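# Three robots push a crate into a taped floor outline

## Task

Using any number of the robots, shove the crate until it rests flat on the floor within the taped lines and aligned with the outline. Tipping the crate fails. Afterwards every robot must release it and back away; the crate must stay in place without a robot holding it. No robot may fall or be left leaning.

## Robot and tools

Robots: three identical Hello Robot Stretch 3 units named r1, r2 and r3. Each has a two-wheel differential base (0.33 m long, 0.34 m wide, a passive omni wheel at the rear), a lift on a vertical mast, and a telescoping arm that reaches out to the robot's right side, ending in a wrist and two-finger gripper. The base cannot slide sideways; to move the gripper forward you drive the base. Spinning in place pivots about the point between the drive wheels, 0.05 m behind the front edge. With the arm pulled in and the wrist folded, the turning footprint is a circle of radius 0.28 m; an unfolded level wrist pokes outside it.

Frames: each robot reports in its own base frame (origin on the floor between the drive wheels, x ahead, y to the left, z up). Odometry is that frame as it was at scene start, counted from wheel turns only, so slip looks like travel; heading is positive leftward, -3.142 to 3.142. Robots do not know each other's positions: only images, lidar_m, wrist_depth_mm and head_depth_mm reveal relative placement. hand_pose is in the base frame, at the fingertip meeting point.

Tool execute_actions: argument actions is a list holding one action (or empty, which just reports state and images). The action is an object keyed by robot name; each robot entry may contain base, joints and contact_limits. All motions start together. base takes exactly one command: translate_m, a relative drive in metres from the base's last reported position, forward positive, -1 to 1; or rotate_rad, a relative in-place turn in radians, counter-clockwise positive, -3.2 to 3.2. joints holds absolute targets by name: lift_m 0 to 1.1 (arm height); arm_m 0 to 0.52 (extension); wrist_yaw_rad -1.345 to 4.42 (0 along the arm, positive toward the front, 3.0 folded over the base); wrist_pitch_rad -1.57 to 0.451 (0 level, negative tips fingertips down); wrist_roll_rad -2.911 to 2.911; gripper_m -0.089 to 0.179 (larger is wider; actual fingertip gap is somewhat less, zero below 0.007); head_pan_rad -3.953 to 1.73 (0 ahead, positive left, -1.57 looks along the arm); head_tilt_rad -1.53 to 0.419 (negative looks down). contact_limits takes arm_m with a motor effort percentage 1 to 100 at which the arm motion halts; lower is gentler. Optional cameras lists names like r2_wrist_camera, r1_head_camera, r3_nav_camera, or all; omitted or null means all, [] means none. Unknown keys or out-of-range numbers reject the whole call. Each action runs at most 15 s. A joint or robot left out may still be driving toward an earlier target.

Tool wait: seconds, 0 to 10; the robots continue as they are and the same report comes back. Tool zoom_image: camera name and region [x0, y0, x1, y1] in pixels, at most 504 by 504, on that camera's latest full image. Tool finished_scene: scene number; irreversible, and it reports success.

Result lines: base_status and joint_status tell how each commanded motion ended: done (for the base, wheels turned the commanded amount even if slipping), off_target (stopped short and may still push), contact_stop, time_out, torque_fault (after the last three the old target is dropped). A lift or arm that contact-stops goes slack until commanded again. on_its_own covers uncommanded parts; its held at value is a target, not a position, and an at-rest effort outside its normal range suggests pushing or loading. motor_effort is percent of maximum, positive toward larger joint values, with the peak in brackets; readings carry fixed bias and noise. Positive wheel effort means pushing forward. base_tilt in degrees (forward and right positive) has a fixed error up to about 4 degrees. turned_by_wheels and turned_by_imu give the turn since the last result. lidar_m is 12 distances from the base origin, in 30 degree sectors starting straight ahead and going counter-clockwise (4th left, 7th behind, 10th right), in a plane 0.17 m up, range 0.15 to 12 m, dash for nothing; sector 5 and parts of 6, 9, 10 may be blocked by the robot itself. wrist_depth_mm (45 to 1000) and head_depth_mm (280 to 4000, image sideways) are 7x7 grids of median depth from the top left.

Speed: the base runs up to 0.30 m/s and 1.9 rad/s only with the arm stowed (lift_m under 0.30, arm_m under 0.03, wrist_yaw_rad over 2.54); otherwise 0.10 m/s and 0.63 rad/s. Shorter robot motion time is better.

Cautions: robots pressing into each other fails everything; a base already touching another robot presses hard if driven even millimetres further, and no state line reports robot contact. Equal commands give slightly different travel (under 1 cm per metre typically, 2.5 cm max). Fold or unfold the wrist only with lift_m between 0.32 and 0.95, wrist_pitch_rad -0.4 and roll near 0; with yaw below -0.4 keep pitch at -0.5 or lower. Pushing a rigid thing with the gripper above about 0.45 m can tip the robot; a repeat push after a contact stop tips more easily. Driving while pressing something immovable can tip it. If a lean appears, back off in small steps, free the gripper, and lower lift_m to about 0.2. Push the crate low and gently so it slides rather than tipping; something may occasionally nudge loose objects. Wrist servos overloaded for several seconds shut off for 10 s. The scene keeps running while you think.

Each tool is called after ">>>" as name(argument=value, ...), one argument or row to a line, values as JSON.

## Session

>>> execute_actions(
  actions=[],
)

Scene clock: 0.00 s.
r1.base_odometry: x=+0.000 y=+0.000 heading=+0.000 (m, m, rad; r1's odometry frame)
r1.turned_by_wheels: +0.000 (rad since the last result)
r1.turned_by_imu: +0.000 (rad since the last result)
r1.base_tilt: forward=+1.9 right=-1.0 (deg)
r1.lidar_m: 2.95 0.76 0.76 2.47 2.45 2.21 0.93 0.94 1.16 2.34 2.30 2.49
r1.head_depth_mm: 1925 2917 3129 3201 3182 3013 2107 / 1908 2951 3505 3566 3550 3099 2121 / 1900 2883 3416 3408 3395 3158 2116 / 1900 2912 3254 3194 3282 3131 2113 / 1885 2856 3047 3099 3081 2992 2131 / 1860 2843 2923 2935 2911 2889 2118 / 1868 2730 2744 2782 2746 2842 2139
r1.base_status: not commanded
r1.joint_positions: lift_m=+0.412 arm_m=+0.003 wrist_yaw_rad=+2.801 wrist_pitch_rad=-0.469 wrist_roll_rad=-0.005 gripper_m=+0.037 head_pan_rad=-0.020 head_tilt_rad=-0.016
r1.joint_status: not commanded
r1.motor_effort: left_wheel=+0 right_wheel=+0 lift_m=+30 arm_m=+0 wrist_yaw_rad=-1 wrist_pitch_rad=+5 wrist_roll_rad=+0 gripper_m=+0 head_pan_rad=+0 head_tilt_rad=+1 (%)
r1.hand_pose: x=+0.0516 y=+0.0573 z=+0.4136 quat_wxyz=(+0.279, +0.704, +0.046, +0.652) (m; r1's base frame)
r1.wrist_depth_mm: - - - - - - - / - - - - - 758 - / - - - - 886 816 - / 960 988 925 897 893 856 823 / 791 - 764 731 740 700 680 / 672 - 676 616 617 602 595 / 575 563 556 550 527 521 519
r2.base_odometry: x=+0.000 y=+0.000 heading=+0.000 (m, m, rad; r2's odometry frame)
r2.turned_by_wheels: +0.000 (rad since the last result)
r2.turned_by_imu: +0.000 (rad since the last result)
r2.base_tilt: forward=+0.2 right=+0.9 (deg)
r2.lidar_m: 0.92 0.95 1.29 3.35 4.28 1.79 1.41 1.12 2.12 3.92 1.34 0.96
r2.head_depth_mm: 884 877 880 873 871 869 868 / 881 880 879 874 871 873 868 / 882 877 875 875 873 872 870 / 879 876 873 870 870 868 867 / 879 878 875 876 870 870 863 / 882 879 872 872 870 870 864 / 875 876 871 872 865 863 864
r2.base_status: not commanded
r2.joint_positions: lift_m=+0.328 arm_m=-0.001 wrist_yaw_rad=+2.928 wrist_pitch_rad=-0.574 wrist_roll_rad=-0.009 gripper_m=+0.037 head_pan_rad=-0.004 head_tilt_rad=-0.017
r2.joint_status: not commanded
r2.motor_effort: left_wheel=+1 right_wheel=+0 lift_m=+32 arm_m=-1 wrist_yaw_rad=+1 wrist_pitch_rad=+4 wrist_roll_rad=+1 gripper_m=+0 head_pan_rad=+0 head_tilt_rad=+2 (%)
r2.hand_pose: x=+0.0216 y=+0.0536 z=+0.3074 quat_wxyz=(+0.271, +0.692, +0.128, +0.656) (m; r2's base frame)
r2.wrist_depth_mm: - - - - - - 803 / 833 - 864 860 888 900 803 / 693 - 701 717 713 730 737 / 582 590 590 604 604 609 612 / 508 512 - 537 538 527 530 / 458 - - 453 447 461 467 / - - - - 407 412 413
r3.base_odometry: x=+0.000 y=+0.000 heading=+0.000 (m, m, rad; r3's odometry frame)
r3.turned_by_wheels: +0.000 (rad since the last result)
r3.turned_by_imu: +0.000 (rad since the last result)
r3.base_tilt: forward=+0.4 right=-0.6 (deg)
r3.lidar_m: 2.37 2.37 2.90 1.56 1.65 1.78 2.37 2.38 2.87 2.86 2.87 2.65
r3.head_depth_mm: 1919 2526 2488 2475 2445 2449 2369 / 1900 2477 2444 2461 2412 2399 2371 / 1870 2429 2406 2413 2373 2365 2357 / 1860 2415 2374 2359 2330 2312 2307 / 1830 2356 2333 2305 2299 2289 2245 / 1820 2333 2310 2294 2270 2254 2254 / 1817 2299 2253 2268 2256 2227 2214
r3.base_status: not commanded
r3.joint_positions: lift_m=+0.354 arm_m=-0.001 wrist_yaw_rad=+3.018 wrist_pitch_rad=-0.521 wrist_roll_rad=+0.014 gripper_m=+0.037 head_pan_rad=-0.006 head_tilt_rad=+0.013
r3.joint_status: not commanded
r3.motor_effort: left_wheel=+0 right_wheel=+0 lift_m=+25 arm_m=+0 wrist_yaw_rad=+1 wrist_pitch_rad=+6 wrist_roll_rad=+0 gripper_m=+1 head_pan_rad=+0 head_tilt_rad=+3 (%)
r3.hand_pose: x=+0.0047 y=+0.0642 z=+0.3447 quat_wxyz=(+0.225, +0.697, +0.138, +0.666) (m; r3's base frame)
r3.wrist_depth_mm: - - - - - - - / - - - - - - - / 895 887 886 903 887 929 913 / 721 725 738 723 727 738 738 / 617 621 - 622 639 620 619 / 530 535 - 552 551 539 546 / 475 - - - 471 476 476
pictures: r1_head_camera (sideways: a quarter turn clockwise sets it upright), r1_nav_camera (sideways: a quarter turn counterclockwise sets it upright), r1_wrist_camera, r2_head_camera (sideways: a quarter turn clockwise sets it upright), r2_nav_camera (sideways: a quarter turn counterclockwise sets it upright), r2_wrist_camera, r3_head_camera (sideways: a quarter turn clockwise sets it upright), r3_nav_camera (sideways: a quarter turn counterclockwise sets it upright), r3_wrist_camera
Images, in order (width x height): r1_head_camera 896x504, r1_nav_camera 672x504, r1_wrist_camera 644x364, r2_head_camera 896x504, r2_nav_camera 672x504, r2_wrist_camera 644x364, r3_head_camera 896x504, r3_nav_camera 672x504, r3_wrist_camera 644x364.

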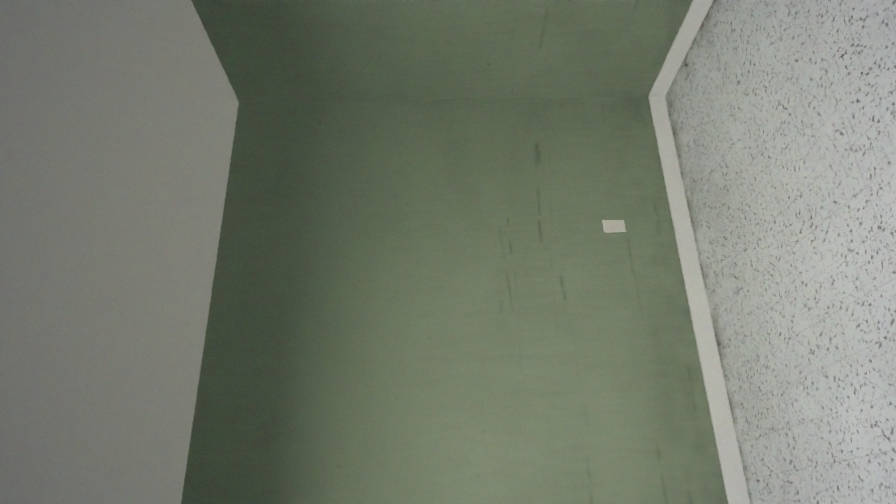

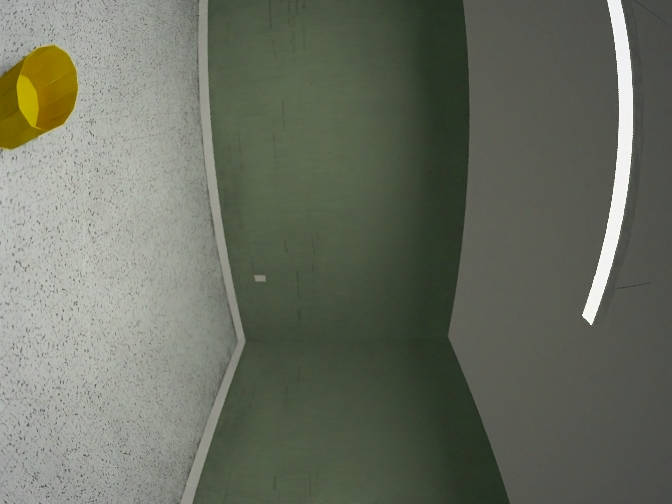

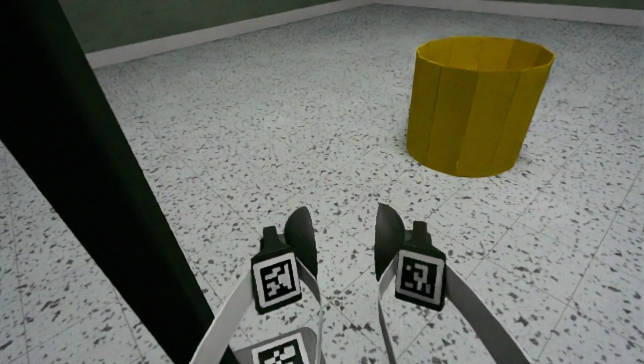

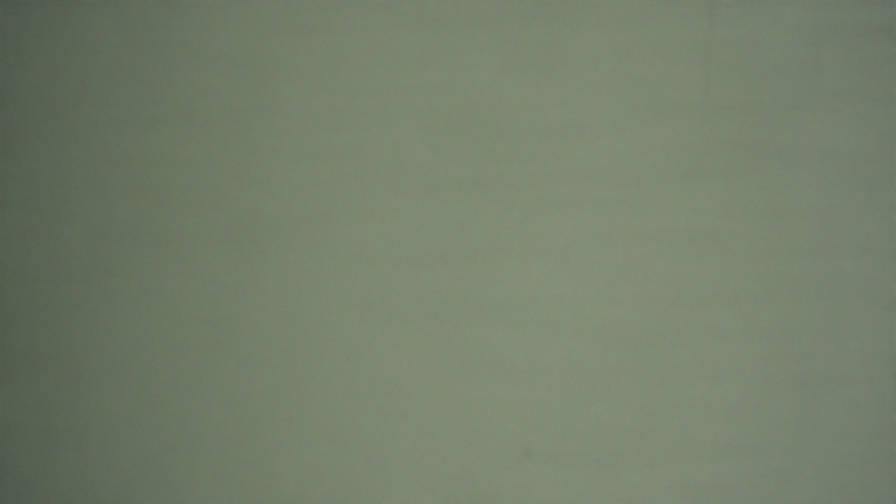

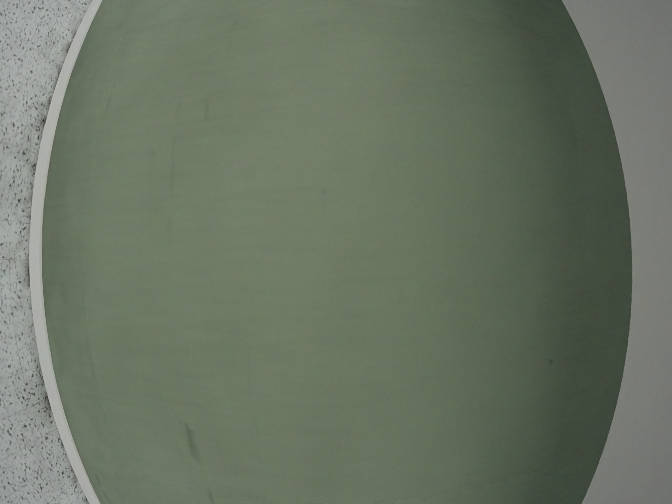

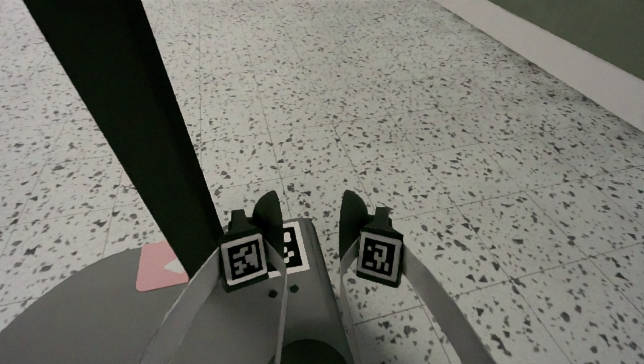

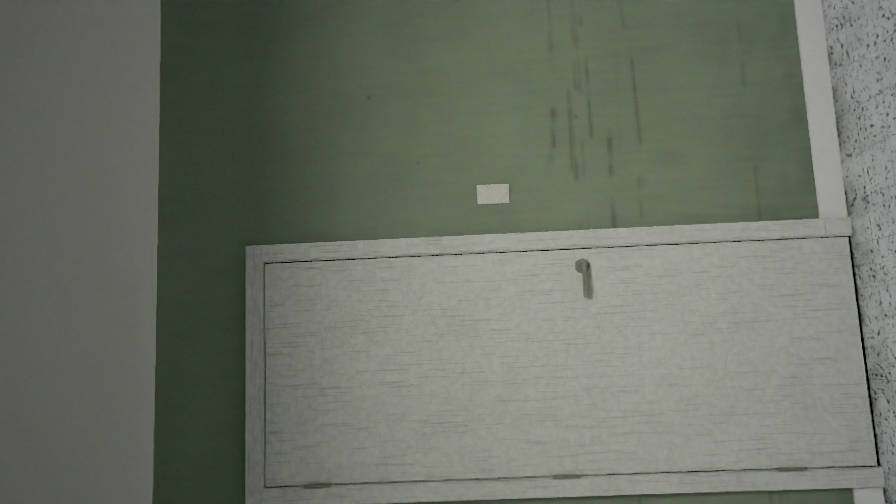

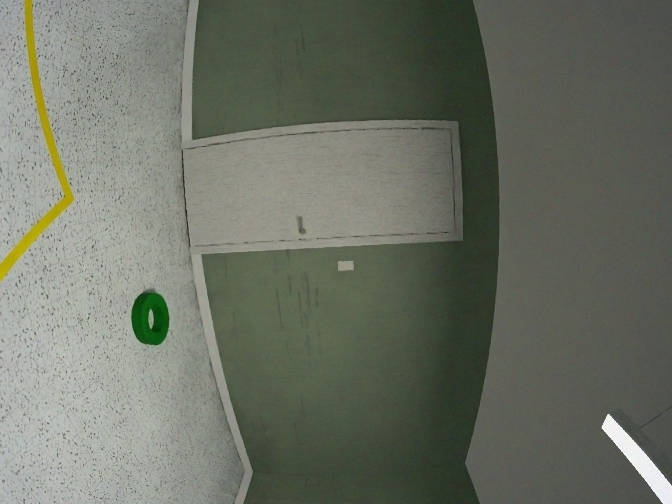

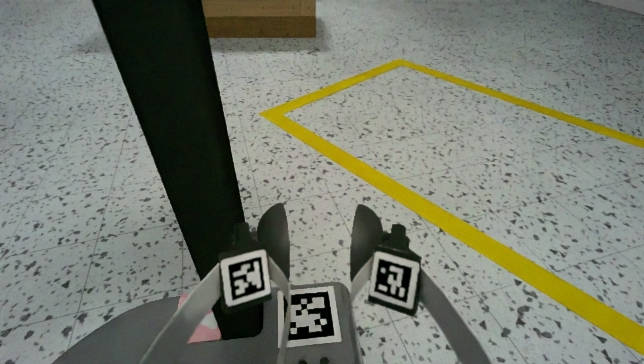

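>>> execute_actions(
  actions=[
    {"r1":{"joints":{"head_pan_rad":-3.1,"head_tilt_rad":-0.8,"wrist_pitch_rad":-0.4,"wrist_yaw_rad":3.0}},"r2":{"joints":{"head_pan_rad":-3.5,"head_tilt_rad":-0.7,"wrist_pitch_rad":-0.4,"wrist_yaw_rad":3.0}},"r3":{"joints":{"head_pan_rad":1.1,"head_tilt_rad":-0.9,"wrist_pitch_rad":-0.4,"wrist_yaw_rad":3.0}}},
  ],
  cameras=["r1_nav_camera","r2_nav_camera","r3_nav_camera","r3_head_camera"],
)

Scene clock: 6.53 s.
r1.base_odometry: x=+0.000 y=+0.000 heading=+0.000 (m, m, rad; r1's odometry frame)
r1.turned_by_wheels: +0.000 (rad since the last result)
r1.turned_by_imu: +0.000 (rad since the last result)
r1.base_tilt: forward=+1.9 right=-1.0 (deg)
r1.lidar_m: 2.95 0.76 0.77 2.46 2.45 2.21 0.94 0.94 1.16 2.33 2.30 2.49
r1.head_depth_mm: 3400 2274 2184 1837 1521 1305 1138 / 3779 3086 2262 1831 1508 1292 1184 / - 3091 2292 1820 1512 1300 - / - 3089 2294 1373 1473 1297 1162 / - 3105 2306 1345 1471 1289 1124 / - 3072 2285 1317 1445 1291 1125 / - 2809 2284 1308 1445 1288 1131
r1.base_status: not commanded
r1.joint_positions: lift_m=+0.412 arm_m=+0.003 wrist_yaw_rad=+2.997 wrist_pitch_rad=-0.421 wrist_roll_rad=-0.005 gripper_m=+0.037 head_pan_rad=-3.093 head_tilt_rad=-0.790
r1.joint_status: all done
r1.motor_effort: left_wheel=+1(1) right_wheel=+1(0) lift_m=+30(30) arm_m=+0(1) wrist_yaw_rad=+3(1) wrist_pitch_rad=+9(9) wrist_roll_rad=+0(0) gripper_m=+0(0) head_pan_rad=-2(32) head_tilt_rad=-4(31) (%)
r1.hand_pose: x=+0.0110 y=+0.0738 z=+0.4241 quat_wxyz=(+0.197, +0.698, +0.098, +0.681) (m; r1's base frame)
r1.wrist_depth_mm: - - - - - - - / - - - - - 927 870 / - - - - - 798 670 / - - - 971 945 833 766 / 859 831 - 791 768 756 743 / 705 688 - 652 627 625 600 / 590 583 576 580 542 536 518
r2.base_odometry: x=+0.000 y=+0.000 heading=+0.000 (m, m, rad; r2's odometry frame)
r2.turned_by_wheels: +0.000 (rad since the last result)
r2.turned_by_imu: -0.001 (rad since the last result)
r2.base_tilt: forward=+0.2 right=+0.9 (deg)
r2.lidar_m: 0.92 0.95 1.28 3.32 4.27 1.80 1.41 1.12 2.12 3.94 1.34 0.96
r2.head_depth_mm: - 3589 2433 1920 1668 1401 1210 / 3853 3851 2702 2065 1670 1398 1208 / 3659 3890 2674 2062 1668 1404 1209 / 3539 3744 2681 2061 1679 1414 1213 / 3365 3634 2696 2079 1685 1416 1213 / 3289 3537 2677 2090 1693 1421 1216 / 3233 3419 2715 2087 1688 1415 1217
r2.base_status: not commanded
r2.joint_positions: lift_m=+0.328 arm_m=-0.001 wrist_yaw_rad=+2.998 wrist_pitch_rad=-0.421 wrist_roll_rad=-0.009 gripper_m=+0.037 head_pan_rad=-3.493 head_tilt_rad=-0.691
r2.joint_status: all done
r2.motor_effort: left_wheel=+1(1) right_wheel=+0(0) lift_m=+32(31) arm_m=-1(1) wrist_yaw_rad=+2(1) wrist_pitch_rad=+6(7) wrist_roll_rad=+1(1) gripper_m=+0(0) head_pan_rad=-4(48) head_tilt_rad=-3(32) (%)
r2.hand_pose: x=+0.0109 y=+0.0778 z=+0.3400 quat_wxyz=(+0.197, +0.697, +0.099, +0.682) (m; r2's base frame)
r2.wrist_depth_mm: - - - - - - 822 / - - - - - - 862 / 888 894 920 926 911 947 862 / 715 727 724 725 738 749 758 / 585 600 - 609 616 617 625 / 505 511 - 528 498 519 525 / 449 - - - 447 453 449
r3.base_odometry: x=+0.000 y=+0.000 heading=+0.000 (m, m, rad; r3's odometry frame)
r3.turned_by_wheels: +0.000 (rad since the last result)
r3.turned_by_imu: -0.001 (rad since the last result)
r3.base_tilt: forward=+0.4 right=-0.5 (deg)
r3.lidar_m: 2.36 2.38 2.91 1.56 1.65 1.78 2.37 2.37 2.87 2.86 2.87 2.64
r3.head_depth_mm: 2632 2371 1937 1633 1407 1240 1110 / 2874 2395 1967 1645 1423 1251 1118 / 3069 2432 1985 1665 1435 1263 1127 / 3209 2476 2005 1674 1444 1273 1134 / 3311 2490 2025 1698 1458 1281 1137 / 3382 2566 2032 1721 1468 1282 1164 / 3417 2580 1801 1714 1487 1298 1200
r3.base_status: not commanded
r3.joint_positions: lift_m=+0.354 arm_m=-0.001 wrist_yaw_rad=+3.003 wrist_pitch_rad=-0.423 wrist_roll_rad=+0.014 gripper_m=+0.037 head_pan_rad=+1.093 head_tilt_rad=-0.888
r3.joint_status: all done
r3.motor_effort: left_wheel=+0(1) right_wheel=+0(0) lift_m=+25(25) arm_m=+0(0) wrist_yaw_rad=-1(5) wrist_pitch_rad=+11(10) wrist_roll_rad=+0(0) gripper_m=+0(1) head_pan_rad=+4(56) head_tilt_rad=-5(39) (%)
r3.hand_pose: x=+0.0097 y=+0.0772 z=+0.3661 quat_wxyz=(+0.197, +0.704, +0.099, +0.675) (m; r3's base frame)
r3.wrist_depth_mm: - - - - - - - / - - - - - - - / - - - - - - - / 836 836 848 845 854 865 860 / 685 685 - 690 715 700 713 / 581 584 - 584 608 594 592 / 503 517 - 535 512 512 516
pictures: r1_nav_camera (sideways: a quarter turn counterclockwise sets it upright), r2_nav_camera (sideways: a quarter turn counterclockwise sets it upright), r3_head_camera (sideways: a quarter turn clockwise sets it upright), r3_nav_camera (sideways: a quarter turn counterclockwise sets it upright)
Images, in order (width x height): r1_nav_camera 672x504, r2_nav_camera 672x504, r3_head_camera 896x504, r3_nav_camera 672x504.

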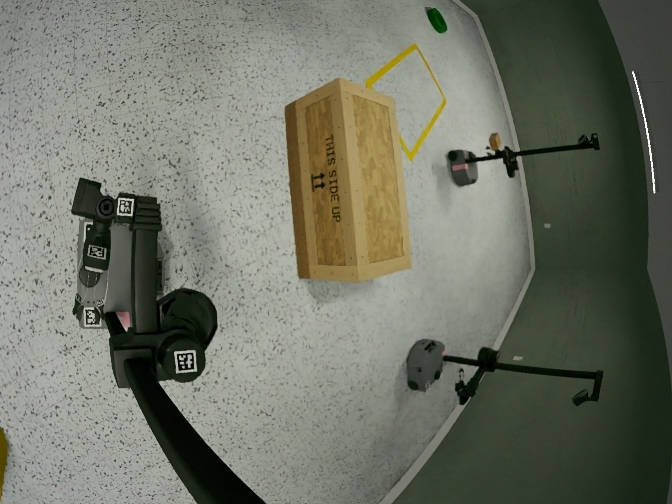

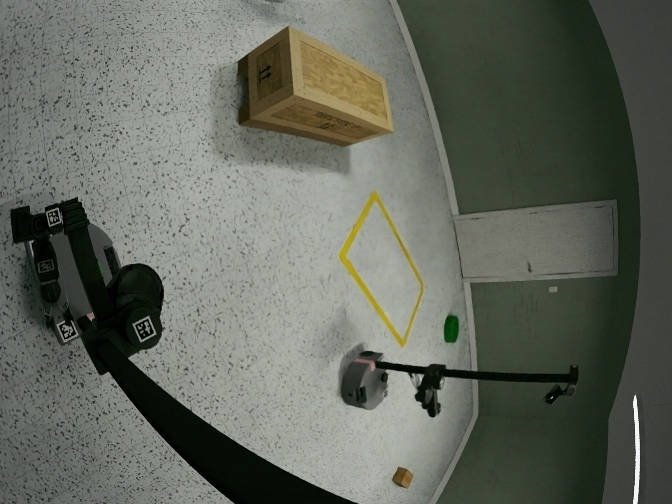

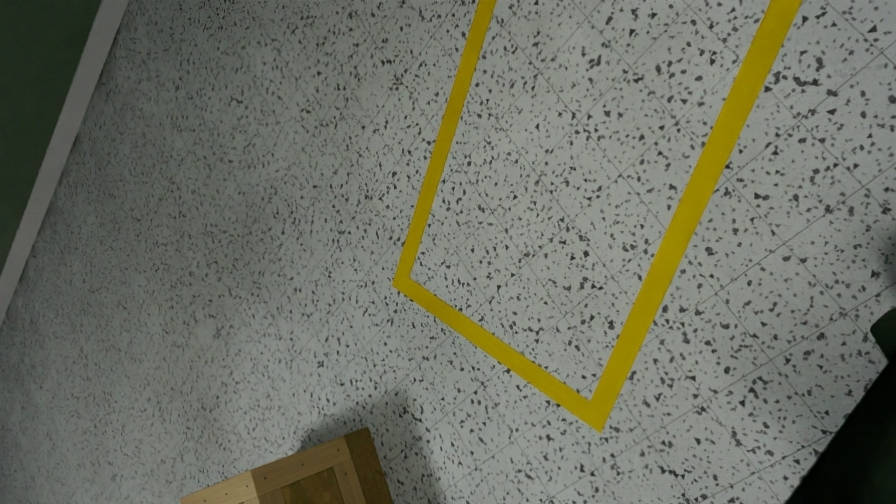

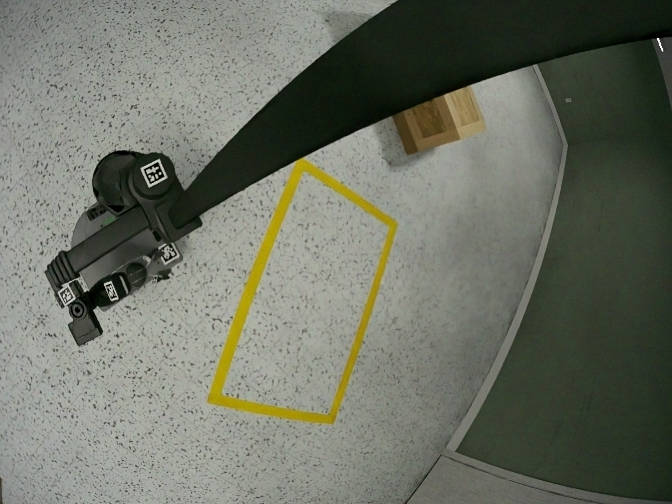

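>>> execute_actions(
  actions=[
    {"r1":{"joints":{"head_pan_rad":-2.85,"head_tilt_rad":-0.75,"lift_m":0.25}},"r2":{"joints":{"head_pan_rad":-2.85,"head_tilt_rad":-0.7,"lift_m":0.25}},"r3":{"joints":{"head_pan_rad":0.5,"head_tilt_rad":-0.95,"lift_m":0.25}}},
  ],
  cameras=["r1_head_camera","r2_head_camera","r3_head_camera"],
)

Scene clock: 30.30 s.
r1.base_odometry: x=+0.000 y=+0.000 heading=+0.000 (m, m, rad; r1's odometry frame)
r1.turned_by_wheels: +0.000 (rad since the last result)
r1.turned_by_imu: +0.000 (rad since the last result)
r1.base_tilt: forward=+1.9 right=-1.0 (deg)
r1.lidar_m: 2.96 0.76 0.76 2.47 2.44 2.21 0.93 0.94 1.16 2.33 2.30 2.49
r1.head_depth_mm: - 3444 2435 1907 1562 1330 1147 / - 3360 2432 1843 1563 1325 1142 / - 3407 2422 1329 1460 1320 1168 / - 3164 2431 1359 1472 1323 1144 / - 2895 2432 1367 1469 1311 1141 / - 3387 2439 1371 1511 1318 1144 / - 3409 2447 1402 1522 1319 1141
r1.base_status: not commanded
r1.joint_positions: lift_m=+0.250 arm_m=+0.003 wrist_yaw_rad=+2.998 wrist_pitch_rad=-0.420 wrist_roll_rad=-0.005 gripper_m=+0.037 head_pan_rad=-2.857 head_tilt_rad=-0.755
r1.joint_status: all done
r1.motor_effort: left_wheel=+0(0) right_wheel=+1(0) lift_m=+21(24) arm_m=+0(0) wrist_yaw_rad=+2(1) wrist_pitch_rad=+8(9) wrist_roll_rad=+0(0) gripper_m=+1(0) head_pan_rad=+3(15) head_tilt_rad=+0(5) (%)
r1.hand_pose: x=+0.0109 y=+0.0740 z=+0.2627 quat_wxyz=(+0.197, +0.698, +0.098, +0.681) (m; r1's base frame)
r1.wrist_depth_mm: - - - - - - 586 / - - - - - 736 617 / - - 956 934 870 760 668 / 760 728 699 693 672 639 624 / 592 572 - 564 553 524 512 / 490 505 - - - 447 432 / 437 - - - 390 379 373
r2.base_odometry: x=+0.000 y=+0.000 heading=+0.000 (m, m, rad; r2's odometry frame)
r2.turned_by_wheels: +0.000 (rad since the last result)
r2.turned_by_imu: -0.001 (rad since the last result)
r2.base_tilt: forward=+0.2 right=+0.9 (deg)
r2.lidar_m: 0.92 0.95 1.29 3.35 4.28 1.79 1.41 1.12 2.12 3.92 1.34 0.96
r2.head_depth_mm: 3160 3391 2673 2044 1663 1393 1206 / 3194 3488 2671 2050 1664 1397 1214 / 3342 3472 1974 1934 1671 1410 1207 / 3369 3695 1895 1617 1634 1419 1215 / 3503 3733 2674 1500 1596 1403 1210 / 3584 3790 2744 1557 1653 1411 1219 / 3691 - 2729 2095 1681 1424 1221
r2.base_status: not commanded
r2.joint_positions: lift_m=+0.250 arm_m=-0.001 wrist_yaw_rad=+2.998 wrist_pitch_rad=-0.419 wrist_roll_rad=-0.009 gripper_m=+0.037 head_pan_rad=-2.857 head_tilt_rad=-0.691
r2.joint_status: all done
r2.motor_effort: left_wheel=+1(1) right_wheel=+0(0) lift_m=+26(28) arm_m=-1(1) wrist_yaw_rad=+2(2) wrist_pitch_rad=+6(6) wrist_roll_rad=+1(1) gripper_m=+1(0) head_pan_rad=+4(37) head_tilt_rad=-4(4) (%)
r2.hand_pose: x=+0.0108 y=+0.0780 z=+0.2626 quat_wxyz=(+0.196, +0.697, +0.098, +0.683) (m; r2's base frame)
r2.wrist_depth_mm: - - - - - - 841 / - - - - - - 841 / 763 746 762 781 793 807 800 / 590 604 610 611 610 619 627 / 491 493 - 527 519 508 515 / 439 - - - 417 434 439 / - - - - 375 379 377
r3.base_odometry: x=+0.000 y=+0.000 heading=+0.000 (m, m, rad; r3's odometry frame)
r3.turned_by_wheels: +0.000 (rad since the last result)
r3.turned_by_imu: -0.001 (rad since the last result)
r3.base_tilt: forward=+0.4 right=-0.6 (deg)
r3.lidar_m: 2.37 2.38 2.90 1.56 1.65 1.78 2.36 2.38 2.87 2.86 2.87 2.66
r3.head_depth_mm: 2135 2186 1834 1563 1372 1221 1100 / 2212 2197 1850 1576 1388 1228 1113 / 2266 2249 1859 1594 1389 1247 1115 / 2354 2252 1876 1614 1403 1249 1119 / 2436 2306 1908 1622 1425 1256 1130 / 2524 2342 1935 1648 1435 1268 1135 / 2626 2352 1950 1650 1442 1273 1150
r3.base_status: not commanded
r3.joint_positions: lift_m=+0.250 arm_m=-0.001 wrist_yaw_rad=+3.003 wrist_pitch_rad=-0.421 wrist_roll_rad=+0.014 gripper_m=+0.037 head_pan_rad=+0.507 head_tilt_rad=-0.938
r3.joint_status: all done
r3.motor_effort: left_wheel=+0(0) right_wheel=+0(0) lift_m=+21(22) arm_m=+0(0) wrist_yaw_rad=-2(0) wrist_pitch_rad=+10(11) wrist_roll_rad=+0(0) gripper_m=+1(0) head_pan_rad=-5(45) head_tilt_rad=-6(13) (%)
r3.hand_pose: x=+0.0098 y=+0.0774 z=+0.2621 quat_wxyz=(+0.197, +0.704, +0.098, +0.675) (m; r3's base frame)
r3.wrist_depth_mm: - - - - - - - / - - - - - - - / 859 856 869 865 869 870 889 / 658 666 673 675 669 674 682 / 541 544 - 542 576 555 552 / 470 492 - - 481 467 468 / - - - - 400 407 404
pictures: r1_head_camera (sideways: a quarter turn clockwise sets it upright), r2_head_camera (sideways: a quarter turn clockwise sets it upright), r3_head_camera (sideways: a quarter turn clockwise sets it upright)
Images, in order (width x height): r1_head_camera 896x504, r2_head_camera 896x504, r3_head_camera 896x504.

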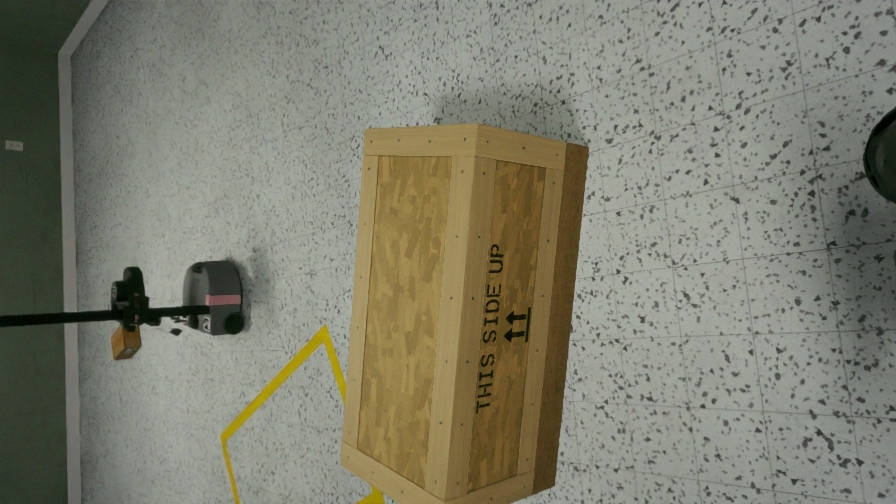

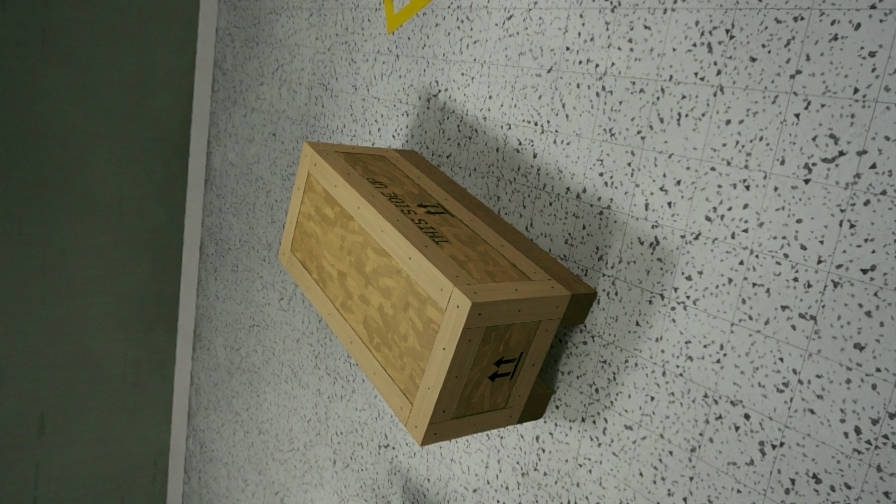

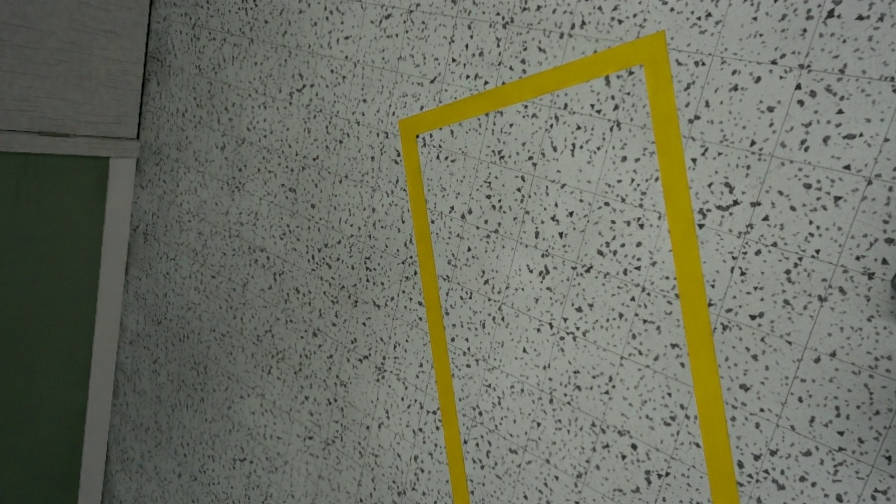

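>>> execute_actions(
  actions=[
    {"r1":{"base":{"rotate_rad":-2.012},"joints":{"head_pan_rad":-0.8,"head_tilt_rad":-1.1}},"r2":{"base":{"rotate_rad":0.245}},"r3":{"joints":{"head_pan_rad":1.3,"head_tilt_rad":-0.75}}},
  ],
  cameras=[],
)

>>> execute_actions(
  actions=[
    {"r1":{"base":{"translate_m":1.0}},"r2":{"base":{"translate_m":-0.70}}},
  ],
  cameras=["r1_nav_camera","r1_head_camera","r2_nav_camera","r3_head_camera"],
)

Scene clock: 99.07 s.
r1.base_odometry: x=+0.000 y=+0.000 heading=-2.012 (m, m, rad; r1's odometry frame)
r1.turned_by_wheels: -2.012 (rad since the last result)
r1.turned_by_imu: -2.011 (rad since the last result)
r1.base_tilt: forward=+1.8 right=-1.0 (deg)
r1.lidar_m: 2.73 2.31 2.30 2.62 2.93 0.76 0.81 2.45 2.44 2.21 0.93 0.96
r1.head_depth_mm: 2137 1862 1638 1455 1319 1205 1101 / 2143 1311 1520 1454 1308 1195 1093 / 2169 1283 1373 1453 1311 1225 - / 2147 1281 1408 1438 1312 1201 - / 2136 1283 1450 1446 1312 1196 1115 / 2132 1284 1503 1437 1296 1184 1088 / 2108 1287 1550 1423 1287 1176 1088
r1.base_status: done
r1.joint_positions: lift_m=+0.250 arm_m=+0.003 wrist_yaw_rad=+2.998 wrist_pitch_rad=-0.420 wrist_roll_rad=-0.005 gripper_m=+0.037 head_pan_rad=-0.807 head_tilt_rad=-1.087
r1.joint_status: all done
r1.motor_effort: left_wheel=+3(16) right_wheel=-3(9) lift_m=+21(20) arm_m=+0(0) wrist_yaw_rad=+2(2) wrist_pitch_rad=+8(8) wrist_roll_rad=+0(0) gripper_m=+0(0) head_pan_rad=+3(35) head_tilt_rad=-5(22) (%)
r1.hand_pose: x=+0.0109 y=+0.0740 z=+0.2627 quat_wxyz=(+0.197, +0.698, +0.098, +0.681) (m; r1's base frame)
r1.wrist_depth_mm: - - - - - - - / - - - - - - - / - 996 961 920 886 835 804 / 740 733 694 668 660 641 631 / 601 572 - 542 545 517 503 / 488 504 - - - 442 429 / 429 - - - 388 378 378
r2.base_odometry: x=+0.000 y=+0.000 heading=+0.245 (m, m, rad; r2's odometry frame)
r2.turned_by_wheels: +0.245 (rad since the last result)
r2.turned_by_imu: +0.241 (rad since the last result)
r2.base_tilt: forward=+0.3 right=+1.0 (deg)
r2.lidar_m: 0.92 1.05 1.74 4.12 1.79 3.82 1.12 1.23 2.62 1.99 1.10 0.93
r2.head_depth_mm: 3270 3508 1871 1869 1665 1398 1210 / 3424 3592 1885 1587 1672 1404 1210 / 3629 3717 2706 1502 1590 1398 1208 / 3769 - 2684 1587 1653 1409 1212 / - - 2668 2020 1692 1418 1218 / - - 2737 2077 1686 1414 1218 / - - 2282 2080 1696 1418 1229
r2.base_status: done
r2.joint_positions: lift_m=+0.250 arm_m=-0.001 wrist_yaw_rad=+2.998 wrist_pitch_rad=-0.419 wrist_roll_rad=-0.009 gripper_m=+0.037 head_pan_rad=-2.857 head_tilt_rad=-0.692
r2.joint_status: not commanded
r2.motor_effort: left_wheel=+0(8) right_wheel=+2(8) lift_m=+26(26) arm_m=-1(1) wrist_yaw_rad=+1(2) wrist_pitch_rad=+6(6) wrist_roll_rad=+1(1) gripper_m=+0(0) head_pan_rad=+3(3) head_tilt_rad=-4(4) (%)
r2.hand_pose: x=+0.0108 y=+0.0780 z=+0.2626 quat_wxyz=(+0.196, +0.697, +0.098, +0.683) (m; r2's base frame)
r2.wrist_depth_mm: - - - - - - - / - - - - - - - / 755 741 763 788 784 789 792 / 592 602 604 612 619 622 629 / 495 501 - 527 511 506 510 / 442 - - - 418 434 434 / - - - - 374 379 377
r3.base_odometry: x=+0.000 y=+0.000 heading=+0.000 (m, m, rad; r3's odometry frame)
r3.turned_by_wheels: +0.000 (rad since the last result)
r3.turned_by_imu: -0.001 (rad since the last result)
r3.base_tilt: forward=+0.4 right=-0.6 (deg)
r3.lidar_m: 2.37 2.38 2.90 1.56 1.65 1.77 2.36 2.37 2.87 2.86 2.87 2.66
r3.head_depth_mm: 3076 3116 2333 1865 1539 1322 1151 / 3534 3202 2361 1870 1542 1329 1156 / - 3281 2384 1900 1576 1339 1172 / - 3338 2428 1919 1579 1348 1177 / - 3374 2374 1893 1602 1372 1189 / - 3439 1801 1864 1612 1368 1199 / - 3491 1775 1876 1632 1386 1244
r3.base_status: not commanded
r3.joint_positions: lift_m=+0.250 arm_m=-0.001 wrist_yaw_rad=+3.003 wrist_pitch_rad=-0.421 wrist_roll_rad=+0.014 gripper_m=+0.037 head_pan_rad=+1.293 head_tilt_rad=-0.754
r3.joint_status: all done
r3.motor_effort: left_wheel=+1(0) right_wheel=+0(0) lift_m=+21(21) arm_m=+0(0) wrist_yaw_rad=-3(2) wrist_pitch_rad=+10(10) wrist_roll_rad=+0(0) gripper_m=+0(1) head_pan_rad=+5(50) head_tilt_rad=+3(18) (%)
r3.hand_pose: x=+0.0098 y=+0.0774 z=+0.2621 quat_wxyz=(+0.197, +0.704, +0.098, +0.675) (m; r3's base frame)
r3.wrist_depth_mm: - - - - - - - / - - - - - - - / 860 859 862 864 863 866 901 / 664 664 674 676 678 675 680 / 542 545 - 545 572 557 557 / 468 490 - - 478 466 468 / - - - - 402 404 403
pictures: none
No camera images: the call's "cameras" was empty. Leave "cameras" out to get every camera's image.

Scene clock: 104.07 s.
r1.base_odometry: x=-0.427 y=-0.904 heading=-2.012 (m, m, rad; r1's odometry frame)
r1.turned_by_wheels: +0.000 (rad since the last result)
r1.turned_by_imu: -0.002 (rad since the last result)
r1.base_tilt: forward=+1.9 right=-1.1 (deg)
r1.lidar_m: 1.94 1.63 1.63 1.85 3.05 1.80 1.71 3.10 0.59 0.42 0.44 3.52
r1.head_depth_mm: 2025 1843 1641 1010 1034 1197 1102 / 2121 1845 1618 1029 1102 1195 1095 / 2114 1857 1623 1445 1320 1230 - / 2148 1850 1625 1446 1302 1200 - / 2101 1846 1630 1440 1296 1188 1118 / 2117 1834 1619 1434 1300 1179 1086 / 2113 1831 1601 1441 1300 1181 1084
r1.base_status: done
r1.joint_positions: lift_m=+0.250 arm_m=+0.003 wrist_yaw_rad=+2.998 wrist_pitch_rad=-0.419 wrist_roll_rad=-0.005 gripper_m=+0.037 head_pan_rad=-0.806 head_tilt_rad=-1.087
r1.joint_status: not commanded
r1.motor_effort: left_wheel=+3(16) right_wheel=-2(7) lift_m=+21(21) arm_m=+0(0) wrist_yaw_rad=+1(1) wrist_pitch_rad=+8(8) wrist_roll_rad=+0(0) gripper_m=+0(0) head_pan_rad=+3(3) head_tilt_rad=-5(5) (%)
r1.hand_pose: x=+0.0108 y=+0.0740 z=+0.2627 quat_wxyz=(+0.196, +0.698, +0.098, +0.681) (m; r1's base frame)
r1.wrist_depth_mm: - - - - - - - / - - - - - - - / - 971 935 926 882 826 806 / 727 719 691 694 672 647 628 / 586 571 - 564 564 530 511 / 495 495 - - - 440 426 / 432 - - - 388 378 376
r2.base_odometry: x=-0.679 y=-0.170 heading=+0.245 (m, m, rad; r2's odometry frame)
r2.turned_by_wheels: +0.000 (rad since the last result)
r2.turned_by_imu: -0.006 (rad since the last result)
r2.base_tilt: forward=+0.3 right=+0.9 (deg)
r2.lidar_m: 1.60 1.81 2.99 1.61 1.47 3.16 0.51 0.45 2.26 3.51 1.91 1.61
r2.head_depth_mm: 2685 2935 2698 2045 1277 1398 1203 / 2828 3113 2686 1446 1171 1281 1214 / 2951 3236 2685 1445 1173 1030 1167 / 3017 3318 1988 1866 1175 991 995 / 3239 3537 2470 2009 1172 991 1075 / 3497 3720 2706 2074 1684 1065 1193 / 3599 3810 2716 2068 1700 1394 1217
r2.base_status: done
r2.joint_positions: lift_m=+0.250 arm_m=-0.001 wrist_yaw_rad=+2.999 wrist_pitch_rad=-0.419 wrist_roll_rad=-0.009 gripper_m=+0.037 head_pan_rad=-2.857 head_tilt_rad=-0.692
r2.joint_status: not commanded
r2.motor_effort: left_wheel=-1(11) right_wheel=+1(5) lift_m=+26(26) arm_m=-1(1) wrist_yaw_rad=+1(2) wrist_pitch_rad=+6(6) wrist_roll_rad=+1(1) gripper_m=+0(0) head_pan_rad=+4(4) head_tilt_rad=-3(4) (%)
r2.hand_pose: x=+0.0107 y=+0.0780 z=+0.2626 quat_wxyz=(+0.196, +0.697, +0.099, +0.683) (m; r2's base frame)
r2.wrist_depth_mm: - - - - - - - / - - - - - - - / 745 748 763 765 786 793 814 / 600 600 608 608 608 633 626 / 494 503 - 520 513 508 512 / 433 - - - 423 431 436 / - - - - 371 377 378
r3.base_odometry: x=+0.000 y=+0.000 heading=+0.000 (m, m, rad; r3's odometry frame)
r3.turned_by_wheels: +0.000 (rad since the last result)
r3.turned_by_imu: -0.001 (rad since the last result)
r3.base_tilt: forward=+0.4 right=-0.6 (deg)
r3.lidar_m: 2.37 2.38 2.90 1.55 1.47 2.64 2.37 2.38 2.87 2.86 2.87 2.66
r3.head_depth_mm: 3113 3119 2330 1861 1544 1318 1154 / 3518 3190 2351 1881 1549 1331 1165 / - 3230 2395 1901 1564 1337 1172 / - 3375 2429 1915 1595 1352 1177 / - 2523 2344 1904 1601 1360 1186 / - 3261 1794 1878 1616 1376 1200 / - 3512 1767 1859 1632 1383 1241
r3.base_status: not commanded
r3.joint_positions: lift_m=+0.250 arm_m=-0.001 wrist_yaw_rad=+3.003 wrist_pitch_rad=-0.421 wrist_roll_rad=+0.014 gripper_m=+0.037 head_pan_rad=+1.293 head_tilt_rad=-0.754
r3.joint_status: not commanded
r3.motor_effort: left_wheel=+0(0) right_wheel=+0(0) lift_m=+21(21) arm_m=+0(0) wrist_yaw_rad=-2(1) wrist_pitch_rad=+10(10) wrist_roll_rad=+0(0) gripper_m=+0(0) head_pan_rad=+4(4) head_tilt_rad=+2(2) (%)
r3.hand_pose: x=+0.0098 y=+0.0774 z=+0.2621 quat_wxyz=(+0.197, +0.704, +0.098, +0.675) (m; r3's base frame)
r3.wrist_depth_mm: - - - - - - - / - - - - - - - / 846 863 860 873 871 873 880 / 664 669 668 668 670 679 681 / 543 547 - 548 572 553 556 / 466 493 - - 477 465 465 / - - - - 401 405 407
pictures: r1_head_camera (sideways: a quarter turn clockwise sets it upright), r1_nav_camera (sideways: a quarter turn counterclockwise sets it upright), r2_nav_camera (sideways: a quarter turn counterclockwise sets it upright), r3_head_camera (sideways: a quarter turn clockwise sets it upright)
Images, in order (width x height): r1_head_camera 896x504, r1_nav_camera 672x504, r2_nav_camera 672x504, r3_head_camera 896x504.

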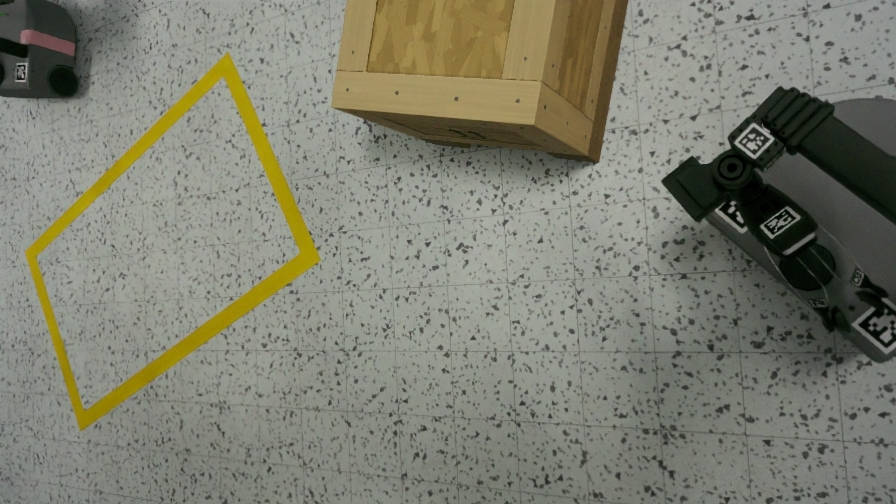

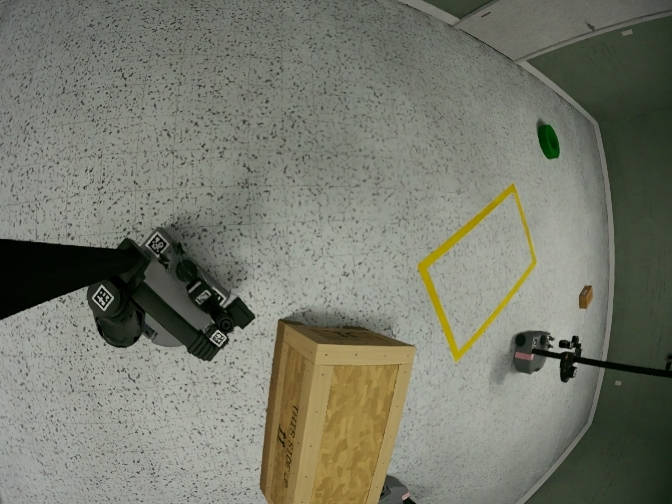

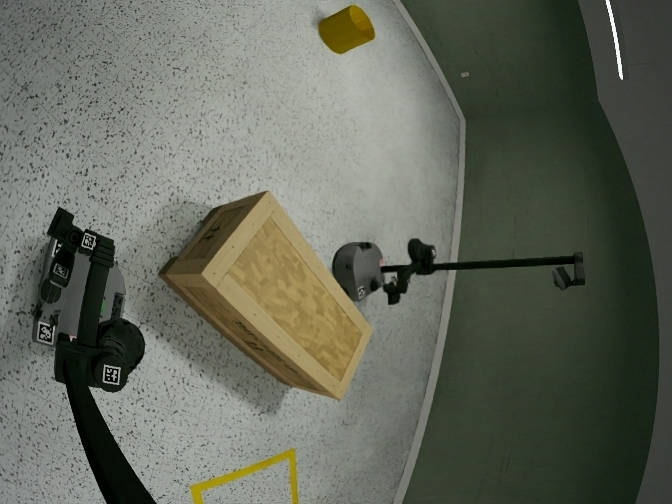

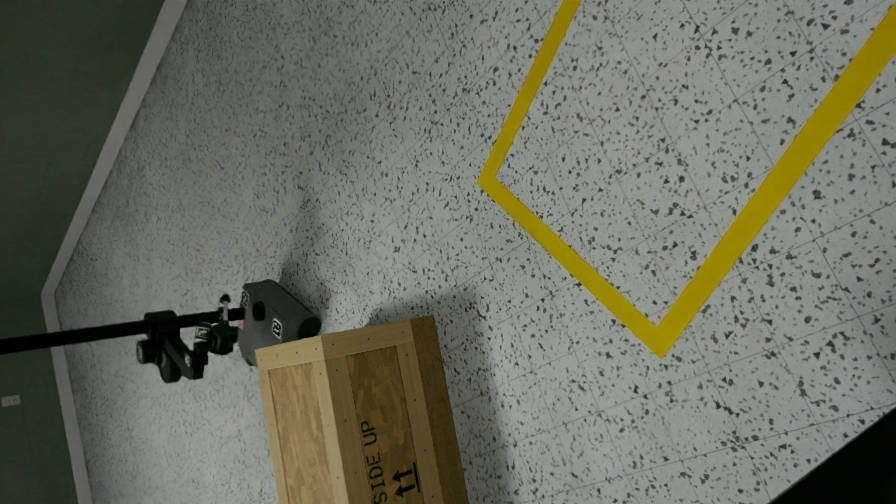

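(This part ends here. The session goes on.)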